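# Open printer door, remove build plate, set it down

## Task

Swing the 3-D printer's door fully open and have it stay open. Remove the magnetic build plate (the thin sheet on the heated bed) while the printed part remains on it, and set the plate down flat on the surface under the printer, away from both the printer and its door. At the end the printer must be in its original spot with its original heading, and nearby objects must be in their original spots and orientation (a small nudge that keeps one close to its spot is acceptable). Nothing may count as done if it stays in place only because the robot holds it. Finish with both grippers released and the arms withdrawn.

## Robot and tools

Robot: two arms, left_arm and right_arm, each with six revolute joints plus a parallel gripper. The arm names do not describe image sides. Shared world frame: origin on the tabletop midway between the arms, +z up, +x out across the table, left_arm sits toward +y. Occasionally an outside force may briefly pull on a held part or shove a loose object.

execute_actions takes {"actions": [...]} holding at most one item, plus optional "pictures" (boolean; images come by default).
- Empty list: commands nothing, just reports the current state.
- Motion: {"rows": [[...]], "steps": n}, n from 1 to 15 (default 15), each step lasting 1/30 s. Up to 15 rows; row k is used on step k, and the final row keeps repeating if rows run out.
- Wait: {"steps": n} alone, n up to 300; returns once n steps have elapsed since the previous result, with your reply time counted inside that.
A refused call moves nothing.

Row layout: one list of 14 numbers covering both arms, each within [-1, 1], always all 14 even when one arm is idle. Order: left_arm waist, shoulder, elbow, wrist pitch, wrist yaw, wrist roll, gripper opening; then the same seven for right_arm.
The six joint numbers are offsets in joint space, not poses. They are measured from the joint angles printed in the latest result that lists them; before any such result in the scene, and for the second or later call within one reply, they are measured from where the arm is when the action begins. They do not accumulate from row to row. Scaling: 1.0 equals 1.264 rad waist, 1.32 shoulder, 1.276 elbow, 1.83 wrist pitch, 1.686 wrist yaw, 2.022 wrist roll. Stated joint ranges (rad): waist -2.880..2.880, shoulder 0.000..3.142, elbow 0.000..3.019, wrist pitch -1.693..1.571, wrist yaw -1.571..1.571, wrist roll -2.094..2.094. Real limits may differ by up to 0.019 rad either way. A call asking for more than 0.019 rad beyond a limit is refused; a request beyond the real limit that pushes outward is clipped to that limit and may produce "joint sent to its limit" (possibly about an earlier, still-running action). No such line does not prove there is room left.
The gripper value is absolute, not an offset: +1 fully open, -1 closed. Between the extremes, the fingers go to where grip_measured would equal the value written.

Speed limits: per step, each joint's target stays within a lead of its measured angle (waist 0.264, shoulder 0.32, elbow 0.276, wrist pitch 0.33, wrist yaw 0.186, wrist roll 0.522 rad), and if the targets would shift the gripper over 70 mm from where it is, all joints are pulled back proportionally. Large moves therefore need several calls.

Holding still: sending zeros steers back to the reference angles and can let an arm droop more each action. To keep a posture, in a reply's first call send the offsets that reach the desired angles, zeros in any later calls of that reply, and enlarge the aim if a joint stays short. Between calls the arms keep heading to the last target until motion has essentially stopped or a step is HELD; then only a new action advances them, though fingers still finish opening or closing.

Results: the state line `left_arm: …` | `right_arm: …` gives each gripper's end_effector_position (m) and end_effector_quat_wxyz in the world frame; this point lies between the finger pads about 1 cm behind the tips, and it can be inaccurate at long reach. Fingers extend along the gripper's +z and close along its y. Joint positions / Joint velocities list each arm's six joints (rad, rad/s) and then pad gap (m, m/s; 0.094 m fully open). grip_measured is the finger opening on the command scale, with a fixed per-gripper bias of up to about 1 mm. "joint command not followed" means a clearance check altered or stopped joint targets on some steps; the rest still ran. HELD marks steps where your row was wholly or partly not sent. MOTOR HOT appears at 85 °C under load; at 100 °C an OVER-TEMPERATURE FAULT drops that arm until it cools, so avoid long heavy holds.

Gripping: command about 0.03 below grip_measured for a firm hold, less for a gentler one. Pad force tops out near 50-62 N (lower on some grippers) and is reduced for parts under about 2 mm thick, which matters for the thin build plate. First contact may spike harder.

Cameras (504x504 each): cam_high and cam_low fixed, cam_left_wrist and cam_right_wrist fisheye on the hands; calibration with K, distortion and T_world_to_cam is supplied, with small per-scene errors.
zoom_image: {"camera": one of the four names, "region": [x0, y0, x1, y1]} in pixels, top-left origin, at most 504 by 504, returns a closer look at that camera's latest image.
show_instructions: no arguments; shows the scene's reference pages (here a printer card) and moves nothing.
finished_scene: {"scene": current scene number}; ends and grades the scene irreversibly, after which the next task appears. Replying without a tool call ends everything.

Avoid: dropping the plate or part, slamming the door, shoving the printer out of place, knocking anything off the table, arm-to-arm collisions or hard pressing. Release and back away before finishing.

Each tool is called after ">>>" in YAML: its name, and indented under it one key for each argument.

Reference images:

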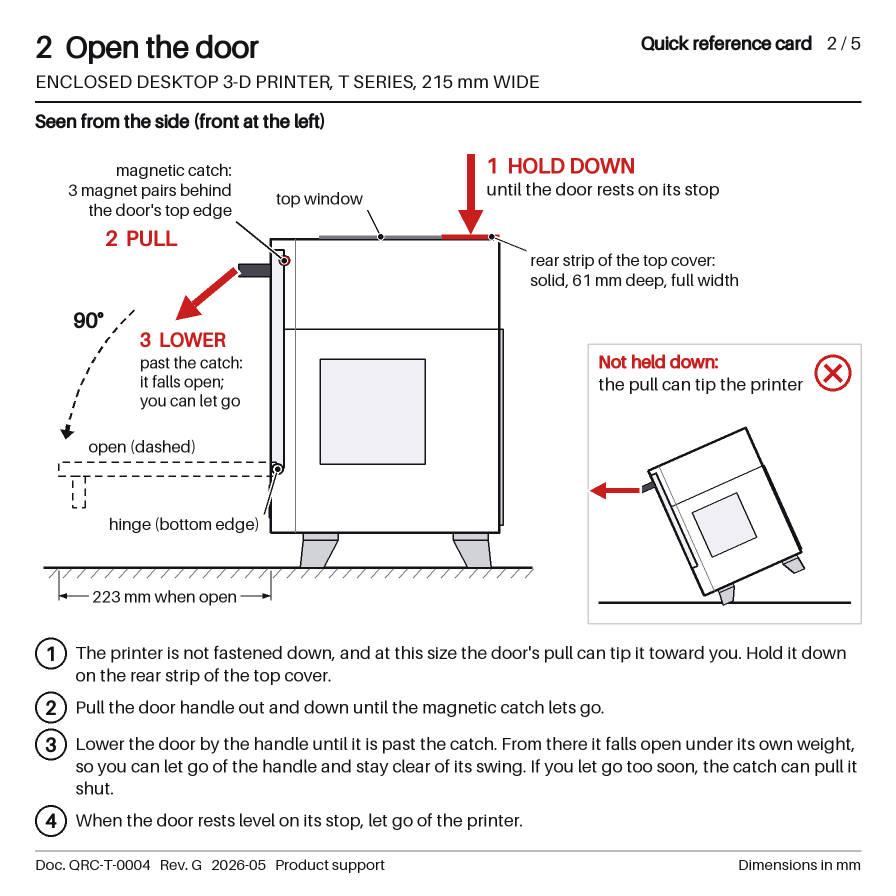

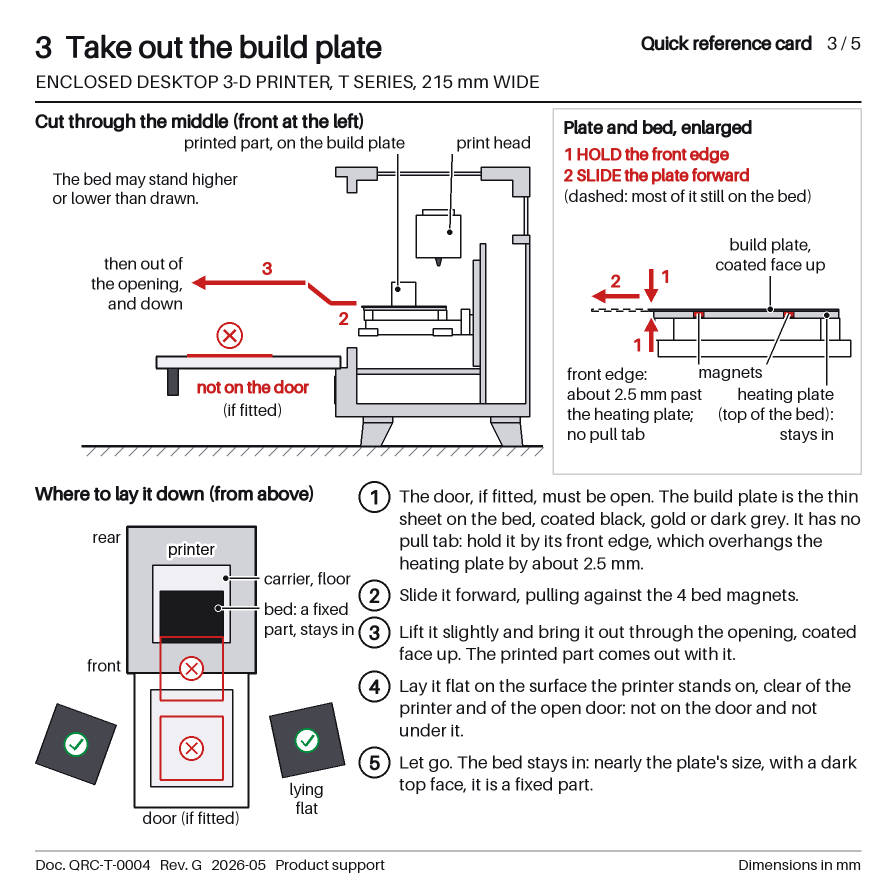

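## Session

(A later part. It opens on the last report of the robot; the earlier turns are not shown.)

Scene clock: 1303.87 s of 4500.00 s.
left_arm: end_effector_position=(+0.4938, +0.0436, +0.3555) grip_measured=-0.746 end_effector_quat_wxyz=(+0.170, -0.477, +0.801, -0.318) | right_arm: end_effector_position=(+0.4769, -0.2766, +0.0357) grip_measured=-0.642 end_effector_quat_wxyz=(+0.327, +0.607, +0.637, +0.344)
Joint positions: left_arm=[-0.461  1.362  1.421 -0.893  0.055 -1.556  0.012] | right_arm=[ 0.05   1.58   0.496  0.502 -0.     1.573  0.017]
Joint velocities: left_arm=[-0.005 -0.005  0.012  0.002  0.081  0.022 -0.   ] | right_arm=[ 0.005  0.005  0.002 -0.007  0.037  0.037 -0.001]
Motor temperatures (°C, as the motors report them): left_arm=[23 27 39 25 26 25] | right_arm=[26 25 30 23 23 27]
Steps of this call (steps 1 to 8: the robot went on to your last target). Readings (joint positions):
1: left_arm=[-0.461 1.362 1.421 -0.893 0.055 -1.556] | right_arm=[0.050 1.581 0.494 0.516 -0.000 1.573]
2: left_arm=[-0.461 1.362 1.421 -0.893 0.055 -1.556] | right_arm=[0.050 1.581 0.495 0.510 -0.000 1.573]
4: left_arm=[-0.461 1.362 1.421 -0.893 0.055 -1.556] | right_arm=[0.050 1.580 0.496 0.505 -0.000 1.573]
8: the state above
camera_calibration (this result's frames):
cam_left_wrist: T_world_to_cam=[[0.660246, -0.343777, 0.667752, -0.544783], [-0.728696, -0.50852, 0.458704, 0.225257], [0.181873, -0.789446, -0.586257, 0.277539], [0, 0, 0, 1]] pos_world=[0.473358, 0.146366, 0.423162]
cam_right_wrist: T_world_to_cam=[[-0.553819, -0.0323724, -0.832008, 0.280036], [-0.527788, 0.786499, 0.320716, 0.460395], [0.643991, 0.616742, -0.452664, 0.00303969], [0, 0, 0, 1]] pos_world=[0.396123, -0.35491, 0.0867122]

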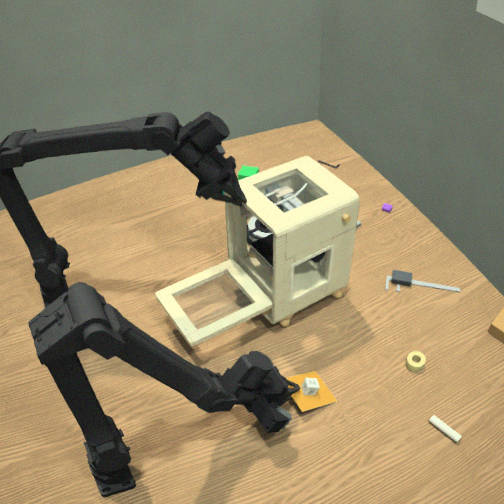

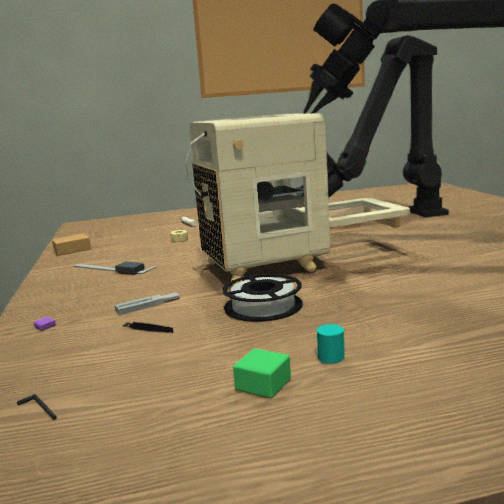

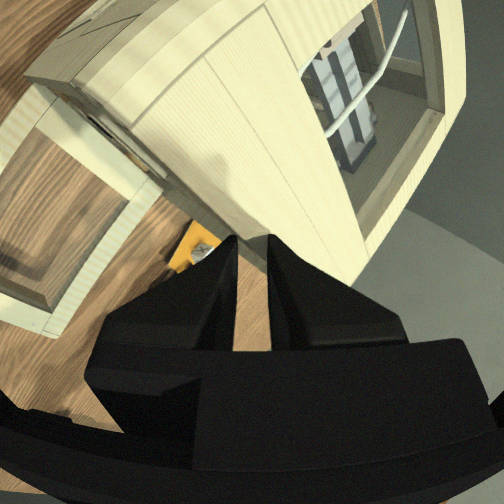

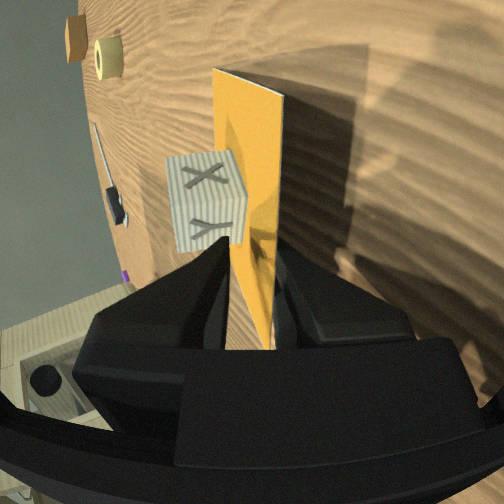

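>>> execute_actions:
  actions:
    - {"rows": [[0.01,0.02,0.025,0,0,0,-0.745, 0,-0.013,0.039,-0.008,0,0,-0.64],[0.01,0.02,0.025,0,0,0,-0.745, 0,-0.0137,0.041,-0.0145,0,0,-0.64],[0.01,0.02,0.025,0,0,0,-0.745, 0,-0.0144,0.043,-0.021,0,0,-0.64],[0.01,0.02,0.025,0,0,0,-0.745, 0,-0.0151,0.045,-0.0275,0,0,-0.64],[0.01,0.02,0.025,0,0,0,-0.745, 0,-0.0158,0.047,-0.034,0,0,-0.64],[0.01,0.02,0.025,0,0,0,-0.745, 0,-0.0165,0.049,-0.0405,0,0,-0.64],[0.01,0.02,0.025,0,0,0,-0.745, 0,-0.0172,0.051,-0.047,0,0,-0.64],[0.01,0.02,0.025,0,0,0,-0.745, 0,-0.0179,0.053,-0.0535,0,0,-0.64],[0.01,0.02,0.025,0,0,0,-0.745, 0,-0.0186,0.055,-0.06,0,0,-0.64],[0.01,0.02,0.025,0,0,0,-0.745, 0,-0.0193,0.057,-0.0665,0,0,-0.64],[0.01,0.02,0.025,0,0,0,-0.745, 0,-0.02,0.059,-0.073,0,0,-0.64],[0.01,0.02,0.025,0,0,0,-0.745, 0,-0.0207,0.061,-0.0795,0,0,-0.64],[0.01,0.02,0.025,0,0,0,-0.745, 0,-0.0214,0.063,-0.086,0,0,-0.64],[0.01,0.02,0.025,0,0,0,-0.745, 0,-0.022,0.0645,-0.0925,0,0,-0.64],[0.01,0.02,0.025,0,0,0,-0.745, 0,-0.0227,0.066,-0.099,0,0,-0.64]], "steps": 15}
  pictures: false

>>> execute_actions:
  actions:
    - {"steps": 8}

Scene clock: 1323.17 s of 4500.00 s.
left_arm: end_effector_position=(+0.4938, +0.0436, +0.3555) grip_measured=-0.746 end_effector_quat_wxyz=(+0.170, -0.477, +0.801, -0.318) | right_arm: end_effector_position=(+0.4718, -0.2769, +0.0239) grip_measured=-0.642 end_effector_quat_wxyz=(+0.296, +0.623, +0.654, +0.312)
Joint positions: left_arm=[-0.461  1.362  1.421 -0.893  0.055 -1.556  0.012] | right_arm=[ 0.05   1.57   0.526  0.361 -0.     1.573  0.017]
Joint velocities: left_arm=[ 0.005 -0.005  0.002 -0.012 -0.022 -0.022 -0.001] | right_arm=[-0.005 -0.044  0.051 -0.349 -0.007 -0.022  0.001]
Motor temperatures (°C, as the motors report them): left_arm=[23 27 39 25 26 25] | right_arm=[26 25 31 23 23 27]
Steps of this call (steps 1 to 30: the robot went on to your last target; steps 31 to 90: nothing new was sent; then 15.80 s passed at rest; steps 91 to 105: all 15 steps of this action). Readings (joint positions):
91: left_arm=[-0.461 1.362 1.421 -0.893 0.055 -1.556] | right_arm=[0.050 1.580 0.496 0.502 -0.000 1.573]
92: left_arm=[-0.461 1.362 1.421 -0.893 0.055 -1.556] | right_arm=[0.050 1.580 0.497 0.501 -0.000 1.573]
94: left_arm=[-0.461 1.362 1.421 -0.893 0.055 -1.556] | right_arm=[0.050 1.579 0.499 0.486 -0.000 1.573]
98: left_arm=[-0.461 1.362 1.421 -0.893 0.055 -1.556] | right_arm=[0.050 1.577 0.509 0.443 -0.000 1.573]
105: the state above

Scene clock: 1323.43 s of 4500.00 s.
left_arm: end_effector_position=(+0.4938, +0.0436, +0.3555) grip_measured=-0.746 end_effector_quat_wxyz=(+0.170, -0.477, +0.801, -0.318) | right_arm: end_effector_position=(+0.4699, -0.2770, +0.0216) grip_measured=-0.642 end_effector_quat_wxyz=(+0.290, +0.626, +0.656, +0.306)
Joint positions: left_arm=[-0.461  1.362  1.421 -0.893  0.055 -1.556  0.012] | right_arm=[ 0.05   1.568  0.529  0.337 -0.     1.573  0.017]
Joint velocities: left_arm=[-0.005 -0.015  0.012 -0.017 -0.066 -0.066 -0.   ] | right_arm=[-0.005 -0.005 -0.002 -0.012  0.037 -0.051  0.   ]
Motor temperatures (°C, as the motors report them): left_arm=[23 27 39 25 26 25] | right_arm=[26 25 31 23 23 27]
Steps of this call (steps 1 to 8: the robot went on to your last target). Readings (joint positions):
1: left_arm=[-0.461 1.362 1.421 -0.893 0.055 -1.556] | right_arm=[0.050 1.569 0.528 0.351 -0.000 1.573]
2: left_arm=[-0.461 1.362 1.421 -0.893 0.055 -1.556] | right_arm=[0.050 1.568 0.529 0.345 -0.000 1.573]
4: left_arm=[-0.461 1.362 1.421 -0.893 0.055 -1.556] | right_arm=[0.050 1.568 0.529 0.340 -0.000 1.573]
8: the state above
camera_calibration (this result's frames):
cam_left_wrist: T_world_to_cam=[[0.660246, -0.343777, 0.667752, -0.544783], [-0.728696, -0.50852, 0.458704, 0.225257], [0.181873, -0.789446, -0.586257, 0.277539], [0, 0, 0, 1]] pos_world=[0.473358, 0.146366, 0.423162]
cam_right_wrist: T_world_to_cam=[[-0.648858, -0.037117, -0.760003, 0.306173], [-0.486163, 0.788577, 0.376552, 0.441276], [0.585345, 0.613815, -0.52972, 0.0298356], [0, 0, 0, 1]] pos_world=[0.39573, -0.354929, 0.0823335]

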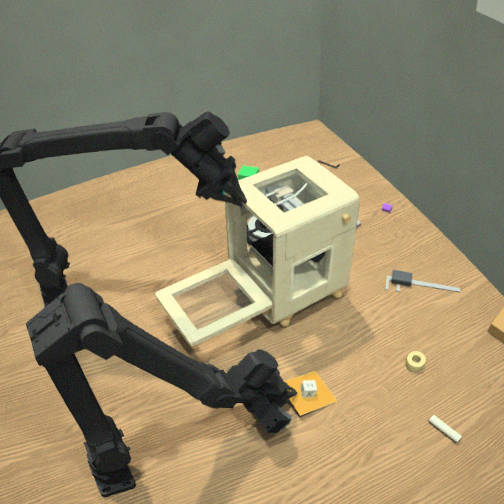

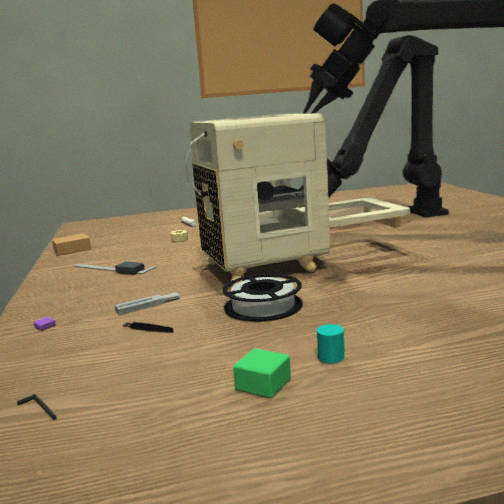

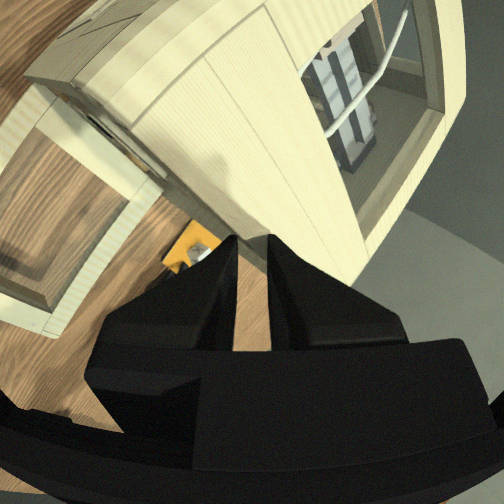

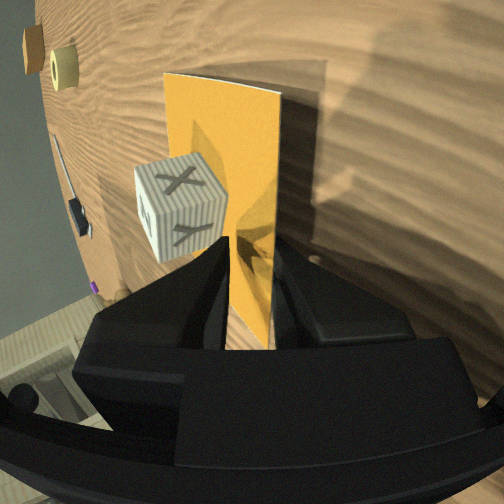

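>>> execute_actions:
  actions:
    - {"rows": [[0.01,0.02,0.025,0,0,0,-0.745, 0,-0.014,0,0.017,0,0,-0.62],[0.01,0.02,0.025,0,0,0,-0.745, 0,-0.0169,-0.008,0.0183,0,0,-0.60],[0.01,0.02,0.025,0,0,0,-0.745, 0,-0.0197,-0.013,0.0196,0,0,-0.58],[0.01,0.02,0.025,0,0,0,-0.745, 0,-0.0226,-0.0177,0.0209,0,0,-0.58],[0.01,0.02,0.025,0,0,0,-0.745, 0,-0.0254,-0.0223,0.0221,0,0,-0.58],[0.01,0.02,0.025,0,0,0,-0.745, 0,-0.0283,-0.027,0.0234,0,0,-0.58],[0.01,0.02,0.025,0,0,0,-0.745, 0,-0.0311,-0.0317,0.0247,0,0,-0.58],[0.01,0.02,0.025,0,0,0,-0.745, 0,-0.034,-0.0363,0.026,0,0,-0.58],[0.01,0.02,0.025,0,0,0,-0.745, 0,-0.0369,-0.041,0.0273,0,0,-0.58],[0.01,0.02,0.025,0,0,0,-0.745, 0,-0.0397,-0.0457,0.0286,0,0,-0.58],[0.01,0.02,0.025,0,0,0,-0.745, 0,-0.0426,-0.0503,0.0299,0,0,-0.58],[0.01,0.02,0.025,0,0,0,-0.745, 0,-0.0454,-0.055,0.0311,0,0,-0.58],[0.01,0.02,0.025,0,0,0,-0.745, 0,-0.0483,-0.0597,0.0324,0,0,-0.58],[0.01,0.02,0.025,0,0,0,-0.745, 0,-0.0511,-0.0643,0.0337,0,0,-0.58],[0.01,0.02,0.025,0,0,0,-0.745, 0,-0.054,-0.069,0.035,0,0,-0.58]], "steps": 15}
  pictures: false

>>> execute_actions:
  actions:
    - {"steps": 10}

Scene clock: 1340.07 s of 4500.00 s.
left_arm: end_effector_position=(+0.4938, +0.0436, +0.3555) grip_measured=-0.746 end_effector_quat_wxyz=(+0.170, -0.477, +0.801, -0.318) | right_arm: end_effector_position=(+0.4461, -0.2782, +0.0227) grip_measured=-0.581 end_effector_quat_wxyz=(+0.293, +0.624, +0.655, +0.309)
Joint positions: left_arm=[-0.461  1.362  1.421 -0.893  0.055 -1.556  0.012] | right_arm=[ 0.05   1.518  0.46   0.367 -0.     1.573  0.02 ]
Joint velocities: left_arm=[-0.005 -0.015 -0.007  0.007 -0.051 -0.007  0.   ] | right_arm=[-0.015 -0.132 -0.144  0.076  0.022  0.051 -0.   ]
Motor temperatures (°C, as the motors report them): left_arm=[23 27 39 25 26 25] | right_arm=[26 25 32 23 23 27]
Steps of this call (steps 1 to 30: the robot went on to your last target; steps 31 to 90: nothing new was sent; then 13.13 s passed at rest; steps 91 to 105: all 15 steps of this action). Readings (joint positions):
91: left_arm=[-0.461 1.362 1.421 -0.893 0.055 -1.556] | right_arm=[0.050 1.568 0.529 0.337 -0.000 1.573]
92: left_arm=[-0.461 1.362 1.421 -0.893 0.055 -1.556] | right_arm=[0.050 1.567 0.529 0.338 -0.000 1.573]
94: left_arm=[-0.461 1.362 1.421 -0.893 0.055 -1.556] | right_arm=[0.050 1.564 0.526 0.341 -0.000 1.573]
98: left_arm=[-0.461 1.362 1.421 -0.893 0.055 -1.556] | right_arm=[0.050 1.547 0.502 0.350 -0.000 1.573]
105: the state above

Scene clock: 1340.40 s of 4500.00 s.
left_arm: end_effector_position=(+0.4938, +0.0436, +0.3555) grip_measured=-0.746 end_effector_quat_wxyz=(+0.170, -0.477, +0.801, -0.318) | right_arm: end_effector_position=(+0.4422, -0.2784, +0.0232) grip_measured=-0.581 end_effector_quat_wxyz=(+0.294, +0.624, +0.654, +0.310)
Joint positions: left_arm=[-0.461  1.362  1.421 -0.893  0.055 -1.556  0.012] | right_arm=[ 0.05   1.509  0.449  0.372 -0.     1.573  0.02 ]
Joint velocities: left_arm=[ 0.005 -0.024  0.002 -0.007 -0.022 -0.007 -0.   ] | right_arm=[-0.015 -0.005  0.012  0.022  0.022 -0.007 -0.   ]
Motor temperatures (°C, as the motors report them): left_arm=[23 27 39 25 26 25] | right_arm=[26 25 32 23 23 27]
Steps of this call (steps 1 to 10: the robot went on to your last target). Readings (joint positions):
1: left_arm=[-0.461 1.362 1.421 -0.893 0.055 -1.556] | right_arm=[0.050 1.514 0.455 0.369 -0.000 1.573]
2: left_arm=[-0.461 1.362 1.421 -0.893 0.055 -1.556] | right_arm=[0.050 1.511 0.452 0.370 -0.000 1.573]
4: left_arm=[-0.461 1.362 1.421 -0.893 0.055 -1.556] | right_arm=[0.050 1.509 0.449 0.370 -0.000 1.573]
8: left_arm=[-0.461 1.362 1.421 -0.893 0.055 -1.556] | right_arm=[0.050 1.509 0.449 0.372 -0.000 1.573]
10: the state above
camera_calibration (this result's frames):
cam_left_wrist: T_world_to_cam=[[0.660246, -0.343777, 0.667752, -0.544783], [-0.728696, -0.50852, 0.458704, 0.225257], [0.181873, -0.789446, -0.586257, 0.277539], [0, 0, 0, 1]] pos_world=[0.473358, 0.146366, 0.423162]
cam_right_wrist: T_world_to_cam=[[-0.638959, -0.0366228, -0.768369, 0.285363], [-0.491003, 0.788335, 0.370733, 0.430536], [0.592155, 0.614155, -0.521696, 0.0446009], [0, 0, 0, 1]] pos_world=[0.367319, -0.356348, 0.0829179]

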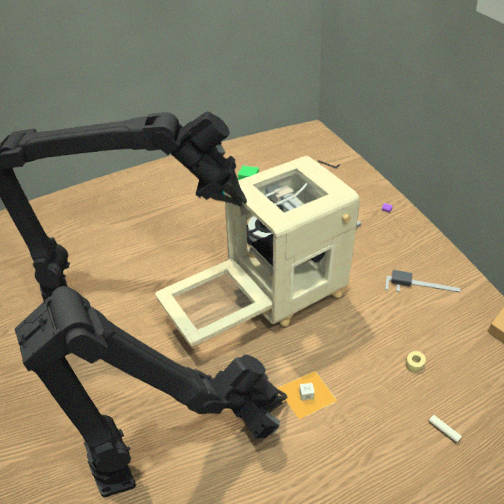

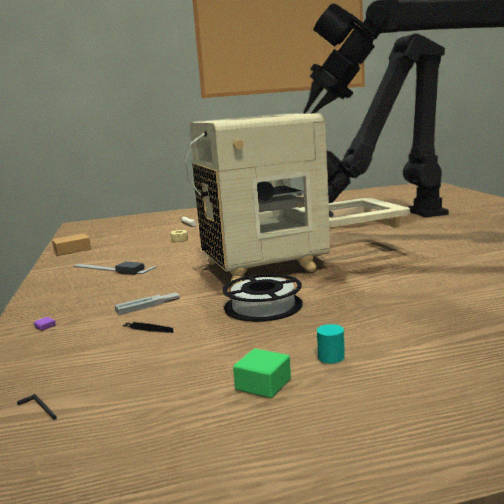

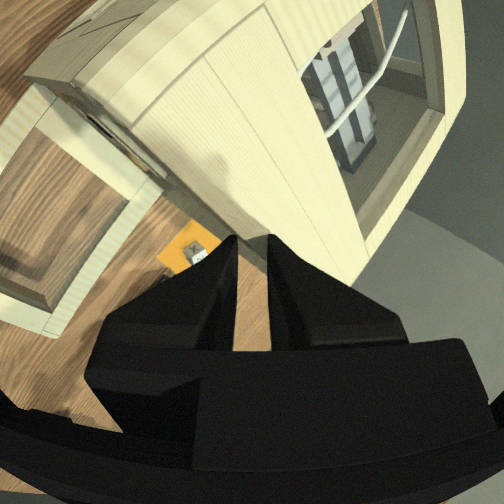

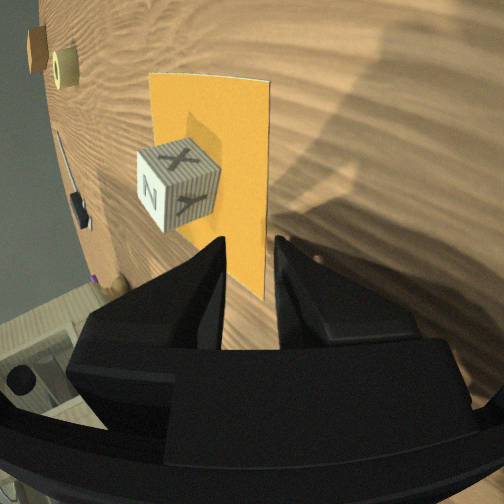

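>>> zoom_image:
  camera: "cam_high"
  region: [260, 270, 360, 340]

>>> zoom_image:
  camera: "cam_high"
  region: [230, 140, 370, 240]

>>> zoom_image:
  camera: "cam_low"
  region: [180, 220, 340, 300]

Region (260, 270, 360, 340) of cam_high's 504x504 image, scaled by 5.040, with more detail than that image has; it fills the top 353 rows of this view, and the rest is white.

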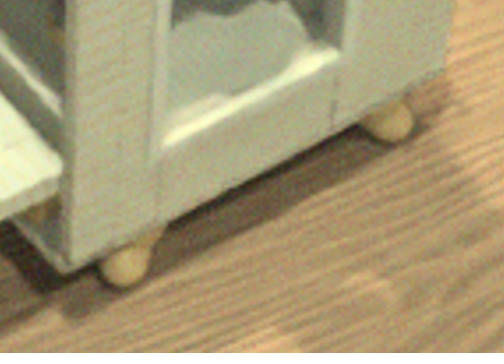

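Region (230, 140, 370, 240) of cam_high's 504x504 image, scaled by 3.600, with more detail than that image has; it fills the top 360 rows of this view, and the rest is white.

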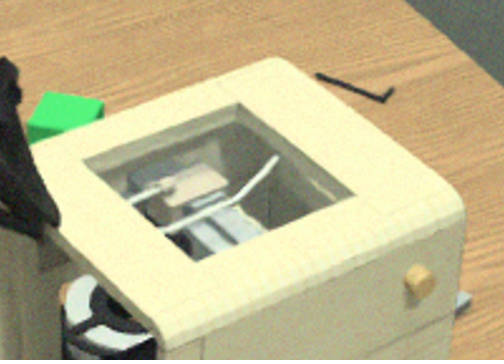

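Region (180, 220, 340, 300) of cam_low's 504x504 image, scaled by 3.150, with more detail than that image has.

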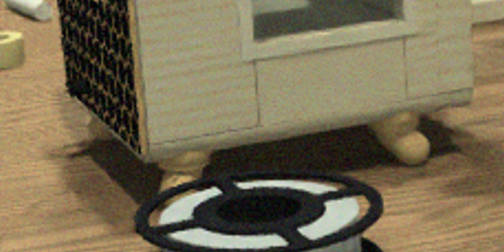

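>>> execute_actions:
  actions:
    - {"rows": [[0,-0.01,0.03,0.01,0,0,-0.7, 0,-0.01,0.03,0.03,0,0,-0.6],[0,-0.018,0.03,0.01,0,0,-0.7, 0,-0.01,0.03,0.05,0,0,-0.6],[0,-0.026,0.03,0.01,0,0,-0.7, 0,-0.01,0.03,0.07,0,0,-0.62],[0,-0.034,0.03,0.01,0,0,-0.7, 0,-0.01,0.03,0.09,0,-0.02,-0.64],[0,-0.042,0.03,0.01,0,0,-0.7, 0,-0.01,0.03,0.11,0,-0.04,-0.66],[0,-0.05,0.03,0.01,0,0,-0.7, 0,-0.01,0.03,0.13,0,-0.07,-0.68],[0,-0.058,0.03,0.01,0,0,-0.7, 0,-0.01,0.03,0.15,0,-0.10,-0.7],[0,-0.066,0.03,0.01,0,0,-0.7, 0,-0.01,0.03,0.17,0,-0.13,-0.72],[0,-0.074,0.03,0.01,0,0,-0.7, 0,-0.01,0.03,0.19,0,-0.16,-0.72],[0,-0.082,0.03,0.01,0,0,-0.7, 0,-0.01,0.03,0.21,-0.01,-0.19,-0.72],[0,-0.09,0.03,0.01,0,0,-0.7, 0.01,-0.01,0.03,0.23,-0.02,-0.22,-0.72],[0,-0.098,0.03,0.01,0,0,-0.7, 0.015,-0.01,0.03,0.25,-0.03,-0.25,-0.72],[0,-0.106,0.03,0.01,0,0,-0.7, 0.02,-0.01,0.03,0.27,-0.045,-0.28,-0.72],[0,-0.114,0.03,0.01,0,0,-0.7, 0.025,-0.01,0.03,0.29,-0.06,-0.31,-0.72],[0,-0.122,0.03,0.01,0,0,-0.7, 0.03,-0.01,0.03,0.31,-0.075,-0.34,-0.72]], "steps": 15}
  pictures: false

>>> execute_actions:
  actions:
    - {"steps": 8}
  pictures: false

Scene clock: 1431.37 s of 4500.00 s.
left_arm: end_effector_position=(+0.4613, +0.0597, +0.4276) grip_measured=-0.702 end_effector_quat_wxyz=(+0.205, -0.461, +0.779, -0.372) | right_arm: end_effector_position=(+0.4898, -0.2526, +0.1248) grip_measured=-0.718 end_effector_quat_wxyz=(+0.493, +0.370, +0.688, +0.382)
Joint positions: left_arm=[-0.461  1.223  1.421 -0.892  0.055 -1.556  0.014] | right_arm=[ 0.062  1.509  0.449  0.836 -0.101  1.13   0.013]
Joint velocities: left_arm=[-0.005 -0.396 -0.012  0.012  0.007  0.007 -0.002] | right_arm=[ 0.142 -0.015  0.007  1.096 -0.564 -1.604 -0.001]
Motor temperatures (°C, as the motors report them): left_arm=[23 27 40 25 26 25] | right_arm=[26 25 29 23 23 27]
Steps of this call (steps 1 to 30: the robot went on to your last target; steps 31 to 90: nothing new was sent; then 87.47 s passed at rest; steps 91 to 105: all 15 steps of this action). Readings (joint positions):
91: left_arm=[-0.461 1.361 1.421 -0.893 0.055 -1.556] | right_arm=[0.050 1.509 0.449 0.377 -0.000 1.573]
92: left_arm=[-0.461 1.359 1.421 -0.892 0.055 -1.556] | right_arm=[0.050 1.509 0.449 0.389 -0.000 1.573]
94: left_arm=[-0.461 1.354 1.421 -0.892 0.055 -1.556] | right_arm=[0.050 1.509 0.449 0.441 -0.000 1.569]
98: left_arm=[-0.461 1.321 1.421 -0.892 0.055 -1.556] | right_arm=[0.050 1.509 0.449 0.581 -0.000 1.474]
105: the state above

Scene clock: 1431.63 s of 4500.00 s.
left_arm: end_effector_position=(+0.4507, +0.0650, +0.4466) grip_measured=-0.702 end_effector_quat_wxyz=(+0.214, -0.456, +0.772, -0.387) | right_arm: end_effector_position=(+0.4912, -0.2370, +0.1445) grip_measured=-0.718 end_effector_quat_wxyz=(+0.546, +0.274, +0.706, +0.359)
Joint positions: left_arm=[-0.461  1.185  1.421 -0.892  0.055 -1.556  0.014] | right_arm=[ 0.085  1.505  0.449  0.908 -0.124  0.933  0.013]
Joint velocities: left_arm=[ 0.005  0.044  0.002  0.007 -0.11  -0.007  0.001] | right_arm=[-0.015  0.015 -0.017 -0.002 -0.037 -0.256 -0.   ]
Motor temperatures (°C, as the motors report them): left_arm=[23 27 40 25 26 25] | right_arm=[26 25 29 23 23 27]
Steps of this call (steps 1 to 8: the robot went on to your last target). Readings (joint positions):
1: left_arm=[-0.461 1.211 1.421 -0.892 0.055 -1.556] | right_arm=[0.069 1.508 0.449 0.866 -0.116 1.083]
2: left_arm=[-0.461 1.200 1.421 -0.892 0.055 -1.556] | right_arm=[0.075 1.507 0.449 0.887 -0.121 1.045]
4: left_arm=[-0.461 1.187 1.421 -0.892 0.055 -1.556] | right_arm=[0.084 1.505 0.449 0.904 -0.124 0.990]
8: the state above

>>> execute_actions:
  actions: []

Scene clock: 1462.80 s of 4500.00 s.
left_arm: end_effector_position=(+0.4523, +0.0641, +0.4438) grip_measured=-0.702 end_effector_quat_wxyz=(+0.213, -0.457, +0.773, -0.385) | right_arm: end_effector_position=(+0.4912, -0.2370, +0.1445) grip_measured=-0.718 end_effector_quat_wxyz=(+0.553, +0.260, +0.711, +0.348)
Joint positions: left_arm=[-0.461  1.19   1.421 -0.892  0.055 -1.556  0.014] | right_arm=[ 0.085  1.505  0.449  0.908 -0.124  0.895  0.013]
Joint velocities: left_arm=[-0.005  0.024  0.017 -0.002  0.051  0.051  0.   ] | right_arm=[-0.015 -0.005  0.002 -0.017 -0.037  0.066 -0.   ]
Motor temperatures (°C, as the motors report them): left_arm=[23 27 40 26 26 25] | right_arm=[26 25 31 23 23 27]
Steps of this call (steps 1 to 30: the robot went on to your last target; steps 31 to 90: nothing new was sent; then 28.17 s passed at rest). Readings (joint positions):
1: left_arm=[-0.461 1.187 1.421 -0.892 0.055 -1.556] | right_arm=[0.085 1.505 0.449 0.908 -0.124 0.926]
2: left_arm=[-0.461 1.188 1.421 -0.892 0.055 -1.556] | right_arm=[0.085 1.505 0.449 0.908 -0.124 0.920]
4: left_arm=[-0.461 1.190 1.421 -0.892 0.055 -1.556] | right_arm=[0.085 1.505 0.449 0.908 -0.124 0.911]
8: left_arm=[-0.461 1.190 1.421 -0.892 0.055 -1.556] | right_arm=[0.085 1.505 0.449 0.908 -0.124 0.901]
90: the state above
All arms were judged still, so your last target was given up. Only a new action makes them travel on or press farther. Fingers that are still opening or closing keep moving.
camera_calibration (this result's frames):
cam_left_wrist: T_world_to_cam=[[0.547488, -0.287761, 0.78578, -0.57428], [-0.793647, -0.476253, 0.378561, 0.227891], [0.265295, -0.830889, -0.489123, 0.274925], [0, 0, 0, 1]] pos_world=[0.422341, 0.171711, 0.499459]
cam_right_wrist: T_world_to_cam=[[0.0110432, -0.628351, -0.777851, -0.0468173], [-0.770065, 0.490885, -0.407471, 0.555993], [0.63787, 0.603495, -0.47845, 0.0222634], [0, 0, 0, 1]] pos_world=[0.414466, -0.315782, 0.200786]

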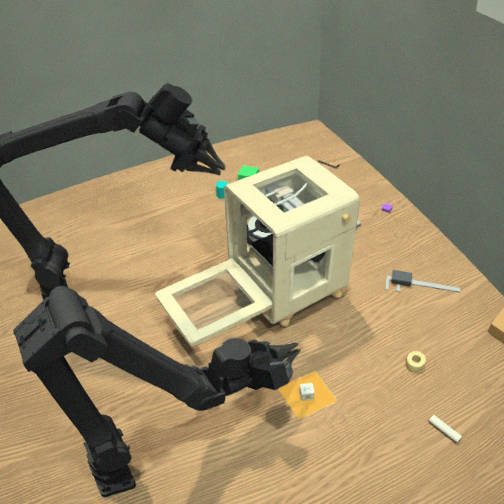

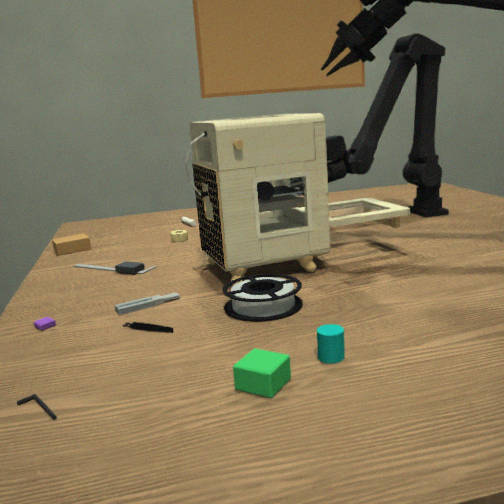

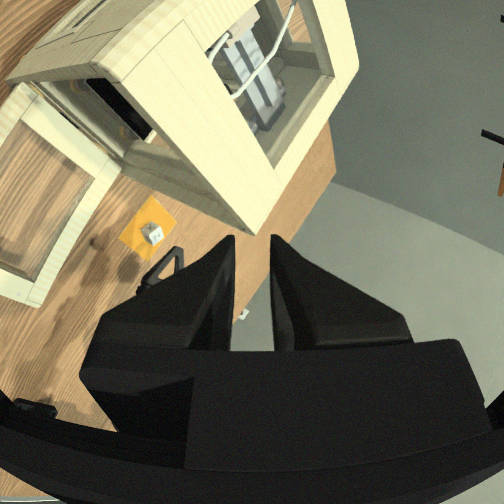

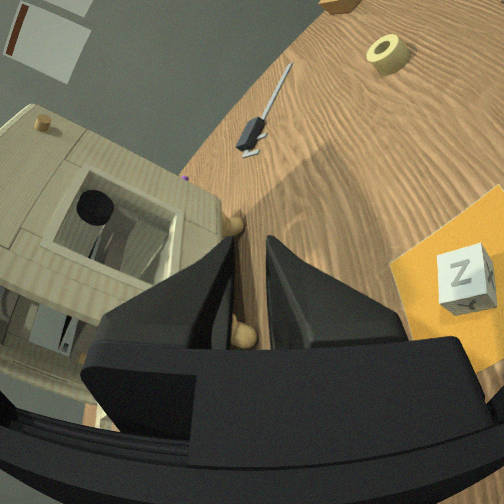

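>>> execute_actions:
  actions:
    - {"rows":[[0.05,-0.03,0.02,0,0,0,-0.7,0.005,0,0.02,0.03,-0.05,-0.1,-0.72],[0.1,-0.06,0.02,0,0,0,-0.7,0.01,0,0.02,0.05,-0.1,-0.2,-0.72],[0.15,-0.09,0.02,0,0,0,-0.7,0.015,0,0.02,0.07,-0.15,-0.3,-0.72],[0.2,-0.12,0.02,0,0,0,-0.7,0.015,0,0.02,0.09,-0.2,-0.4,-0.72],[0.25,-0.15,0.02,0,0,0,-0.7,0.015,0,0.02,0.1,-0.256,-0.443,-0.72]],"steps":15}
  pictures: false

>>> execute_actions:
  actions:
    - {"steps":45}

Scene clock: 1482.47 s of 4500.00 s.
left_arm: end_effector_position=(+0.4203, +0.2357, +0.5479) grip_measured=-0.702 end_effector_quat_wxyz=(+0.343, -0.540, +0.645, -0.418) | right_arm: end_effector_position=(+0.4615, -0.1622, +0.1811) grip_measured=-0.718 end_effector_quat_wxyz=(+0.664, -0.207, +0.675, +0.248)
Joint positions: left_arm=[-0.129  0.959  1.422 -0.892  0.054 -1.556  0.014] | right_arm=[ 0.103  1.505  0.449  1.061 -0.553  0.062  0.013]
Joint velocities: left_arm=[-0.063 -0.23   0.017  0.007  0.066  0.051 -0.001] | right_arm=[-0.015 -0.024 -0.002 -0.017  0.066 -0.344 -0.001]
Motor temperatures (°C, as the motors report them): left_arm=[23 27 40 26 26 25] | right_arm=[26 25 31 23 23 27]
Steps of this call (steps 1 to 90: nothing new was sent; then 16.17 s passed at rest; steps 91 to 105: all 15 steps of this action). Readings (joint positions):
91: left_arm=[-0.457 1.189 1.421 -0.892 0.056 -1.556] | right_arm=[0.084 1.505 0.449 0.912 -0.161 0.866]
92: left_arm=[-0.446 1.184 1.421 -0.892 0.058 -1.556] | right_arm=[0.084 1.505 0.449 0.924 -0.227 0.803]
94: left_arm=[-0.394 1.166 1.421 -0.892 0.059 -1.556] | right_arm=[0.087 1.505 0.449 0.974 -0.388 0.614]
98: left_arm=[-0.243 1.094 1.421 -0.892 0.059 -1.556] | right_arm=[0.102 1.505 0.449 1.054 -0.550 0.269]
105: the state above

Scene clock: 1483.97 s of 4500.00 s.
left_arm: end_effector_position=(+0.4340, +0.2307, +0.5337) grip_measured=-0.702 end_effector_quat_wxyz=(+0.331, -0.544, +0.654, -0.409) | right_arm: end_effector_position=(+0.4615, -0.1622, +0.1811) grip_measured=-0.718 end_effector_quat_wxyz=(+0.670, -0.225, +0.669, +0.230)
Joint positions: left_arm=[-0.136  0.994  1.422 -0.892  0.054 -1.556  0.014] | right_arm=[ 0.103  1.505  0.449  1.061 -0.553  0.008  0.013]
Joint velocities: left_arm=[-0.005  0.005 -0.002  0.017 -0.051  0.037 -0.   ] | right_arm=[-0.015  0.005 -0.002  0.002 -0.037 -0.051  0.   ]
Motor temperatures (°C, as the motors report them): left_arm=[23 27 40 26 26 25] | right_arm=[26 25 31 23 23 27]
Steps of this call (steps 1 to 30: the robot went on to your last target; steps 31 to 45: nothing new was sent). Readings (joint positions):
1: left_arm=[-0.132 0.954 1.422 -0.892 0.054 -1.556] | right_arm=[0.103 1.505 0.449 1.061 -0.553 0.051]
2: left_arm=[-0.134 0.953 1.422 -0.892 0.054 -1.556] | right_arm=[0.103 1.505 0.449 1.061 -0.553 0.043]
4: left_arm=[-0.136 0.959 1.422 -0.892 0.054 -1.556] | right_arm=[0.103 1.505 0.449 1.061 -0.553 0.030]
8: left_arm=[-0.136 0.983 1.422 -0.892 0.054 -1.556] | right_arm=[0.103 1.505 0.449 1.061 -0.553 0.017]
45: the state above
All arms were judged still, so your last target was given up. Only a new action makes them travel on or press farther. Fingers that are still opening or closing keep moving.
camera_calibration (this result's frames):
cam_left_wrist: T_world_to_cam=[[0.445949, -0.0754752, 0.89187, -0.64851], [-0.663139, -0.697096, 0.272587, 0.309515], [0.601146, -0.712994, -0.36092, 0.220707], [0, 0, 0, 1]] pos_world=[0.361777, 0.324178, 0.573674]
cam_right_wrist: T_world_to_cam=[[0.604671, -0.796474, 0.00129717, -0.413298], [-0.462104, -0.352148, -0.813911, 0.306053], [0.648716, 0.491549, -0.580988, 0.00897076], [0, 0, 0, 1]] pos_world=[0.385518, -0.225815, 0.254848]

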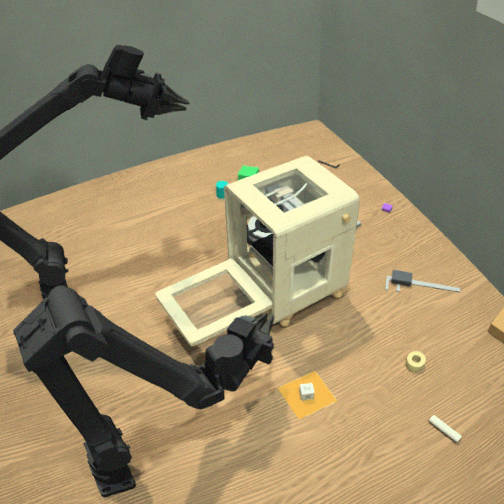

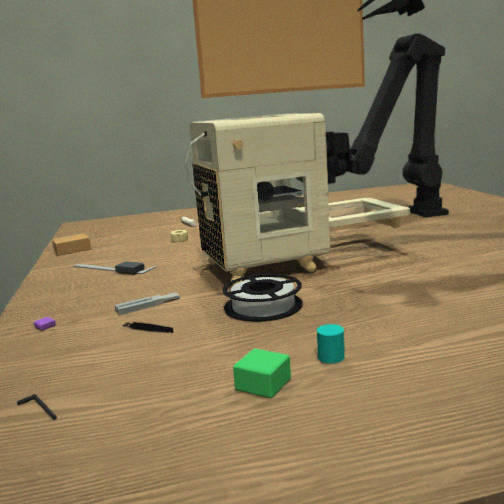

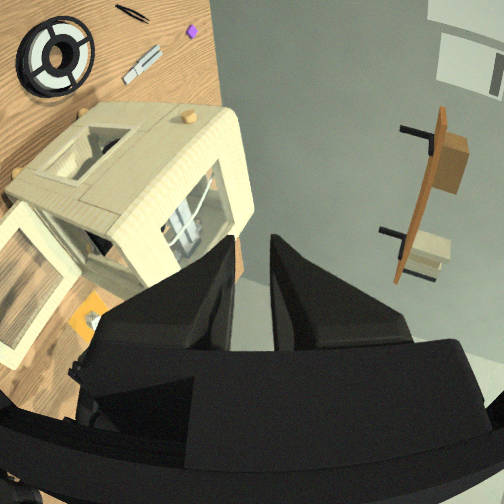

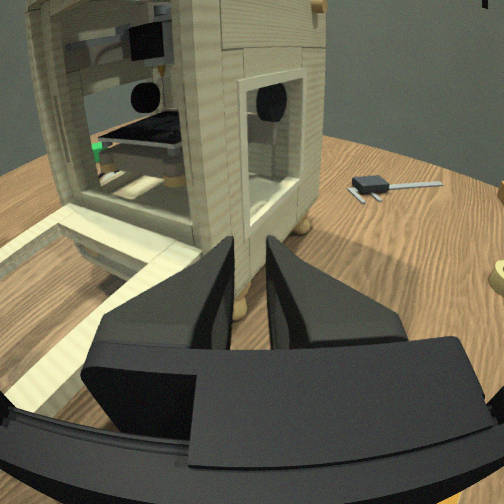

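>>> execute_actions:
  actions:
    - {"rows":[[0,0,0.02,0,0,0,-0.7,0,0.03,0.045,0.03,0,0,-0.72],[0,0,0.02,0,0,0,-0.7,0,0.055,0.05,0.045,0,0,-0.72],[0,0,0.02,0,0,0,-0.7,0,0.08,0.056,0.06,0,0,-0.72],[0,0,0.02,0,0,0,-0.7,0,0.105,0.062,0.075,0,0,-0.72],[0,0,0.02,0,0,0,-0.7,0,0.13,0.068,0.09,0,0,-0.72],[0,0,0.02,0,0,0,-0.7,0,0.156,0.073,0.104,0,0,-0.72],[0,0,0.02,0,0,0,-0.7,0,0.181,0.079,0.118,0,0,-0.72],[0,0,0.02,0,0,0,-0.7,0,0.207,0.085,0.133,0,0,-0.72],[0,0,0.02,0,0,0,-0.7,0,0.232,0.09,0.147,0,0,-0.72],[0,0,0.02,0,0,0,-0.7,0,0.257,0.096,0.161,0,0,-0.72],[0,0,0.02,0,0,0,-0.7,0,0.283,0.102,0.175,0,0,-0.72],[0,0,0.02,0,0,0,-0.7,0,0.308,0.107,0.19,0,0,-0.72],[0,0,0.02,0,0,0,-0.7,0,0.333,0.113,0.204,0,0,-0.72],[0,0,0.02,0,0,0,-0.7,0,0.36,0.119,0.218,0,0,-0.72],[0,0,0.02,0,0,0,-0.7,0,0.384,0.124,0.232,0,0,-0.72]],"steps":15}
  pictures: false

>>> execute_actions:
  actions:
    - {"steps":30}

Scene clock: 1507.63 s of 4500.00 s.
left_arm: end_effector_position=(+0.4340, +0.2307, +0.5337) grip_measured=-0.702 end_effector_quat_wxyz=(+0.331, -0.544, +0.654, -0.409) | right_arm: end_effector_position=(+0.5035, -0.1579, +0.0825) grip_measured=-0.718 end_effector_quat_wxyz=(+0.672, -0.226, +0.667, +0.229)
Joint positions: left_arm=[-0.136  0.994  1.422 -0.892  0.054 -1.556  0.014] | right_arm=[ 0.103  1.955  0.564  1.402 -0.553  0.008  0.013]
Joint velocities: left_arm=[-0.015 -0.005  0.002  0.007 -0.051 -0.022 -0.   ] | right_arm=[-0.015  0.982  0.217  0.779 -0.022 -0.051  0.   ]
Motor temperatures (°C, as the motors report them): left_arm=[23 27 39 26 26 25] | right_arm=[26 25 30 23 23 27]
Steps of this call (steps 1 to 90: nothing new was sent; then 20.17 s passed at rest; steps 91 to 105: all 15 steps of this action). Readings (joint positions):
91: left_arm=[-0.136 0.994 1.422 -0.892 0.054 -1.556] | right_arm=[0.103 1.508 0.449 1.065 -0.553 0.008]
92: left_arm=[-0.136 0.994 1.422 -0.892 0.054 -1.556] | right_arm=[0.103 1.517 0.452 1.080 -0.553 0.008]
94: left_arm=[-0.136 0.994 1.422 -0.892 0.054 -1.556] | right_arm=[0.103 1.559 0.465 1.126 -0.553 0.008]
98: left_arm=[-0.136 0.994 1.422 -0.892 0.054 -1.556] | right_arm=[0.103 1.704 0.510 1.227 -0.553 0.008]
105: the state above

Scene clock: 1508.63 s of 4500.00 s.
left_arm: end_effector_position=(+0.4340, +0.2307, +0.5337) grip_measured=-0.702 end_effector_quat_wxyz=(+0.331, -0.544, +0.654, -0.409) | right_arm: end_effector_position=(+0.5057, -0.1576, +0.0628) grip_measured=-0.718 end_effector_quat_wxyz=(+0.671, -0.226, +0.668, +0.230)
Joint positions: left_arm=[-0.136  0.994  1.422 -0.892  0.054 -1.556  0.014] | right_arm=[ 0.103  2.028  0.581  1.455 -0.553  0.008  0.013]
Joint velocities: left_arm=[-0.005 -0.015 -0.032  0.012  0.007 -0.066  0.001] | right_arm=[-0.005 -0.005 -0.022 -0.002 -0.051  0.051  0.   ]
Motor temperatures (°C, as the motors report them): left_arm=[23 27 39 26 26 25] | right_arm=[26 25 30 23 23 27]
Steps of this call (steps 1 to 30: the robot went on to your last target). Readings (joint positions):
1: left_arm=[-0.136 0.994 1.422 -0.892 0.054 -1.556] | right_arm=[0.103 1.985 0.571 1.423 -0.553 0.008]
2: left_arm=[-0.136 0.994 1.422 -0.892 0.054 -1.556] | right_arm=[0.103 2.008 0.576 1.434 -0.553 0.008]
4: left_arm=[-0.136 0.994 1.422 -0.892 0.054 -1.556] | right_arm=[0.103 2.032 0.579 1.440 -0.553 0.008]
8: left_arm=[-0.136 0.994 1.422 -0.892 0.054 -1.556] | right_arm=[0.103 2.031 0.581 1.451 -0.553 0.008]
30: the state above
All arms were judged still, so your last target was given up. Only a new action makes them travel on or press farther. Fingers that are still opening or closing keep moving.
camera_calibration (this result's frames):
cam_left_wrist: T_world_to_cam=[[0.445949, -0.0754752, 0.89187, -0.64851], [-0.663139, -0.697096, 0.272587, 0.309515], [0.601146, -0.712994, -0.36092, 0.220707], [0, 0, 0, 1]] pos_world=[0.361777, 0.324178, 0.573674]
cam_right_wrist: T_world_to_cam=[[0.604662, -0.796475, 0.00328076, -0.436368], [-0.459012, -0.35183, -0.815796, 0.2304], [0.650916, 0.491775, -0.57833, -0.0919097], [0, 0, 0, 1]] pos_world=[0.429438, -0.221296, 0.136237]

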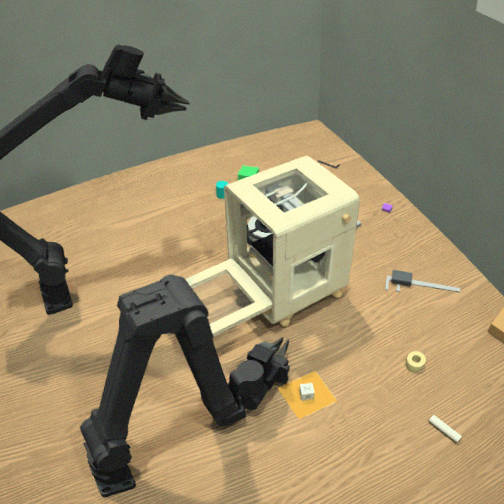

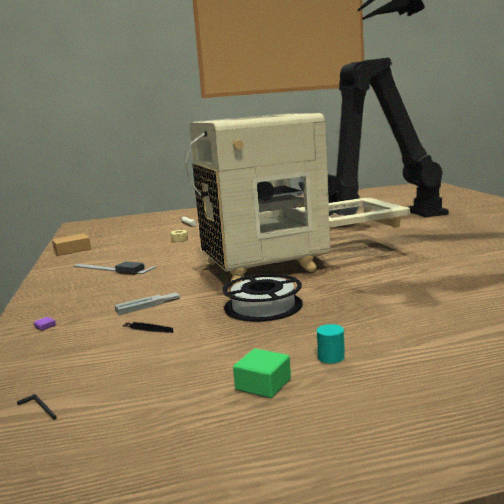

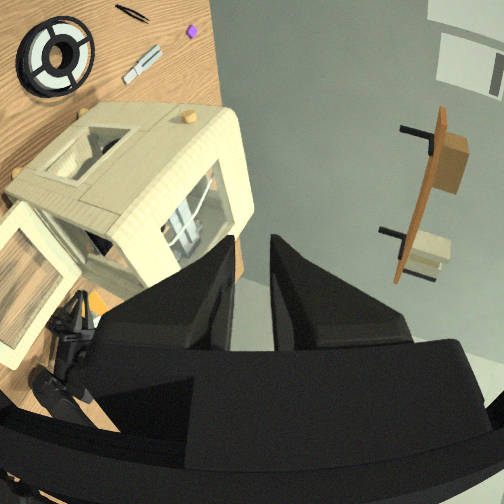

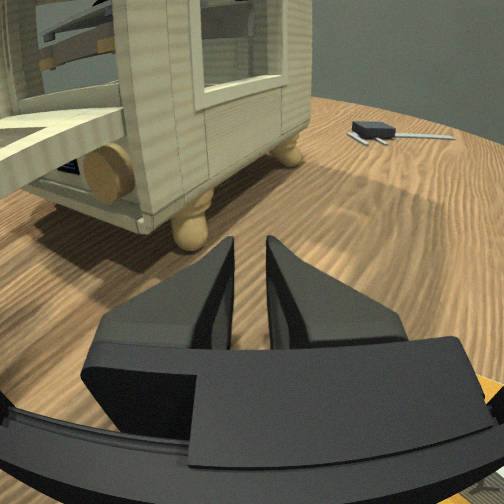

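>>> execute_actions:
  actions:
    - {"rows":[[0,0,0,0,0,0,-0.7,0.008,0.006,-0.006,0.02,0,0,-0.78],[0,0,0,0,0,0,-0.7,0.013,0.008,-0.008,0.022,0,0,-0.78],[0,0,0,0,0,0,-0.7,0.018,0.01,-0.01,0.024,0,0,-0.78],[0,0,0,0,0,0,-0.7,0.023,0.012,-0.012,0.026,0,0,-0.78],[0,0,0,0,0,0,-0.7,0.029,0.014,-0.014,0.029,0,0,-0.78],[0,0,0,0,0,0,-0.7,0.034,0.016,-0.016,0.031,0,0,-0.78],[0,0,0,0,0,0,-0.7,0.039,0.018,-0.018,0.034,0,0,-0.78],[0,0,0,0,0,0,-0.7,0.045,0.021,-0.02,0.037,0,0,-0.78],[0,0,0,0,0,0,-0.7,0.05,0.021,-0.02,0.037,0,0,-0.78],[0,0,0,0,0,0,-0.7,0.055,0.021,-0.02,0.037,0,0,-0.78],[0,0,0,0,0,0,-0.7,0.061,0.021,-0.02,0.037,0,0,-0.78],[0,0,0,0,0,0,-0.7,0.066,0.021,-0.02,0.037,0,0,-0.78],[0,0,0,0,0,0,-0.7,0.071,0.021,-0.02,0.037,0,0,-0.78],[0,0,0,0,0,0,-0.7,0.076,0.021,-0.02,0.037,0,0,-0.78],[0,0,0,0,0,0,-0.7,0.081,0.021,-0.02,0.037,0,0,-0.78]],"steps":15}
  pictures: false

>>> execute_actions:
  actions:
    - {"steps":15}

Scene clock: 1544.07 s of 4500.00 s.
left_arm: end_effector_position=(+0.4340, +0.2307, +0.5337) grip_measured=-0.702 end_effector_quat_wxyz=(+0.331, -0.544, +0.654, -0.409) | right_arm: end_effector_position=(+0.4831, -0.1164, +0.0540) grip_measured=-0.778 end_effector_quat_wxyz=(+0.658, -0.254, +0.660, +0.259)
Joint positions: left_arm=[-0.136  0.994  1.422 -0.892  0.054 -1.556  0.014] | right_arm=[ 0.188  2.052  0.563  1.49  -0.553  0.008  0.01 ]
Joint velocities: left_arm=[-0.005 -0.015  0.012 -0.002  0.007 -0.037 -0.   ] | right_arm=[0.181 0.005 0.007 0.017 0.037 0.007 0.   ]
Motor temperatures (°C, as the motors report them): left_arm=[23 27 39 26 26 25] | right_arm=[26 25 29 23 23 27]
Steps of this call (steps 1 to 90: nothing new was sent; then 31.93 s passed at rest; steps 91 to 105: all 15 steps of this action). Readings (joint positions):
91: left_arm=[-0.136 0.994 1.422 -0.892 0.054 -1.556] | right_arm=[0.103 2.028 0.581 1.456 -0.553 0.008]
92: left_arm=[-0.136 0.994 1.422 -0.892 0.054 -1.556] | right_arm=[0.103 2.029 0.581 1.458 -0.553 0.008]
94: left_arm=[-0.136 0.994 1.422 -0.892 0.054 -1.556] | right_arm=[0.107 2.031 0.581 1.465 -0.553 0.008]
98: left_arm=[-0.136 0.994 1.422 -0.892 0.054 -1.556] | right_arm=[0.133 2.040 0.571 1.483 -0.553 0.008]
105: the state above

Scene clock: 1544.57 s of 4500.00 s.
left_arm: end_effector_position=(+0.4340, +0.2307, +0.5337) grip_measured=-0.702 end_effector_quat_wxyz=(+0.331, -0.544, +0.654, -0.409) | right_arm: end_effector_position=(+0.4804, -0.1095, +0.0544) grip_measured=-0.778 end_effector_quat_wxyz=(+0.657, -0.259, +0.657, +0.263)
Joint positions: left_arm=[-0.136  0.994  1.422 -0.892  0.054 -1.556  0.014] | right_arm=[ 0.203  2.052  0.563  1.492 -0.553  0.008  0.01 ]
Joint velocities: left_arm=[-0.015  0.005  0.017  0.007  0.022  0.022  0.001] | right_arm=[-0.005  0.015 -0.002 -0.017  0.022 -0.11  -0.001]
Motor temperatures (°C, as the motors report them): left_arm=[23 27 39 26 26 25] | right_arm=[26 25 29 23 23 27]
Steps of this call (steps 1 to 15: the robot went on to your last target). Readings (joint positions):
1: left_arm=[-0.136 0.994 1.422 -0.892 0.054 -1.556] | right_arm=[0.194 2.052 0.563 1.491 -0.553 0.008]
2: left_arm=[-0.136 0.994 1.422 -0.892 0.054 -1.556] | right_arm=[0.199 2.052 0.563 1.492 -0.553 0.008]
4: left_arm=[-0.136 0.994 1.422 -0.892 0.054 -1.556] | right_arm=[0.203 2.052 0.563 1.492 -0.553 0.008]
8: left_arm=[-0.136 0.994 1.422 -0.892 0.054 -1.556] | right_arm=[0.203 2.052 0.563 1.492 -0.553 0.008]
15: the state above
camera_calibration (this result's frames):
cam_left_wrist: T_world_to_cam=[[0.445949, -0.0754752, 0.89187, -0.64851], [-0.663139, -0.697096, 0.272587, 0.309515], [0.601146, -0.712994, -0.36092, 0.220707], [0, 0, 0, 1]] pos_world=[0.361777, 0.324178, 0.573674]
cam_right_wrist: T_world_to_cam=[[0.681406, -0.731905, 0.000503731, -0.412297], [-0.425725, -0.396912, -0.813154, 0.207797], [0.595351, 0.553874, -0.582049, -0.0702888], [0, 0, 0, 1]] pos_world=[0.411253, -0.180354, 0.128267]

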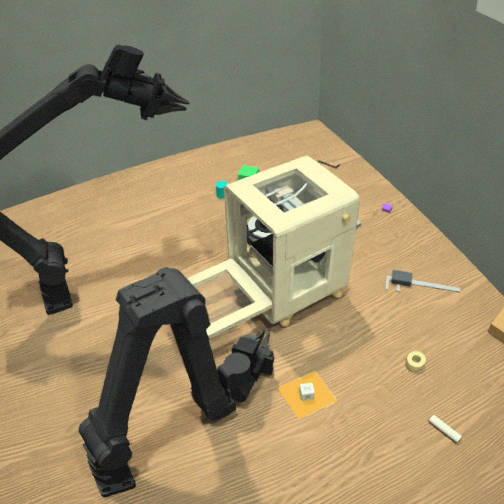

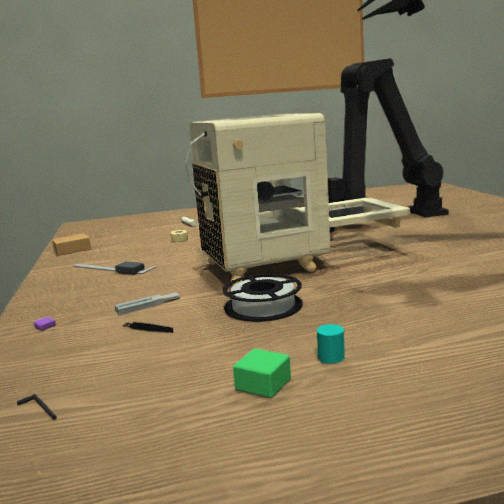

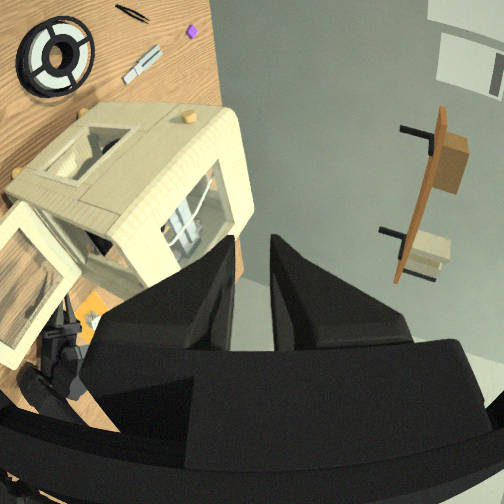

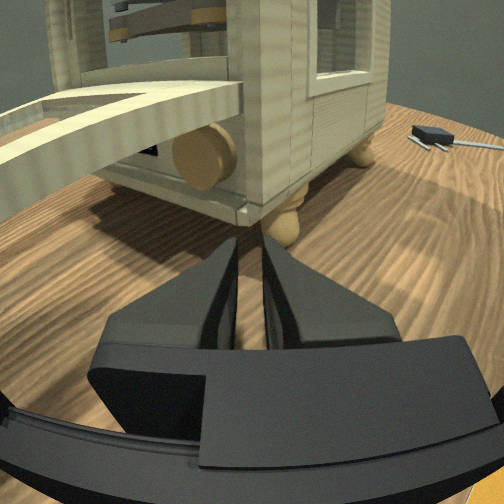

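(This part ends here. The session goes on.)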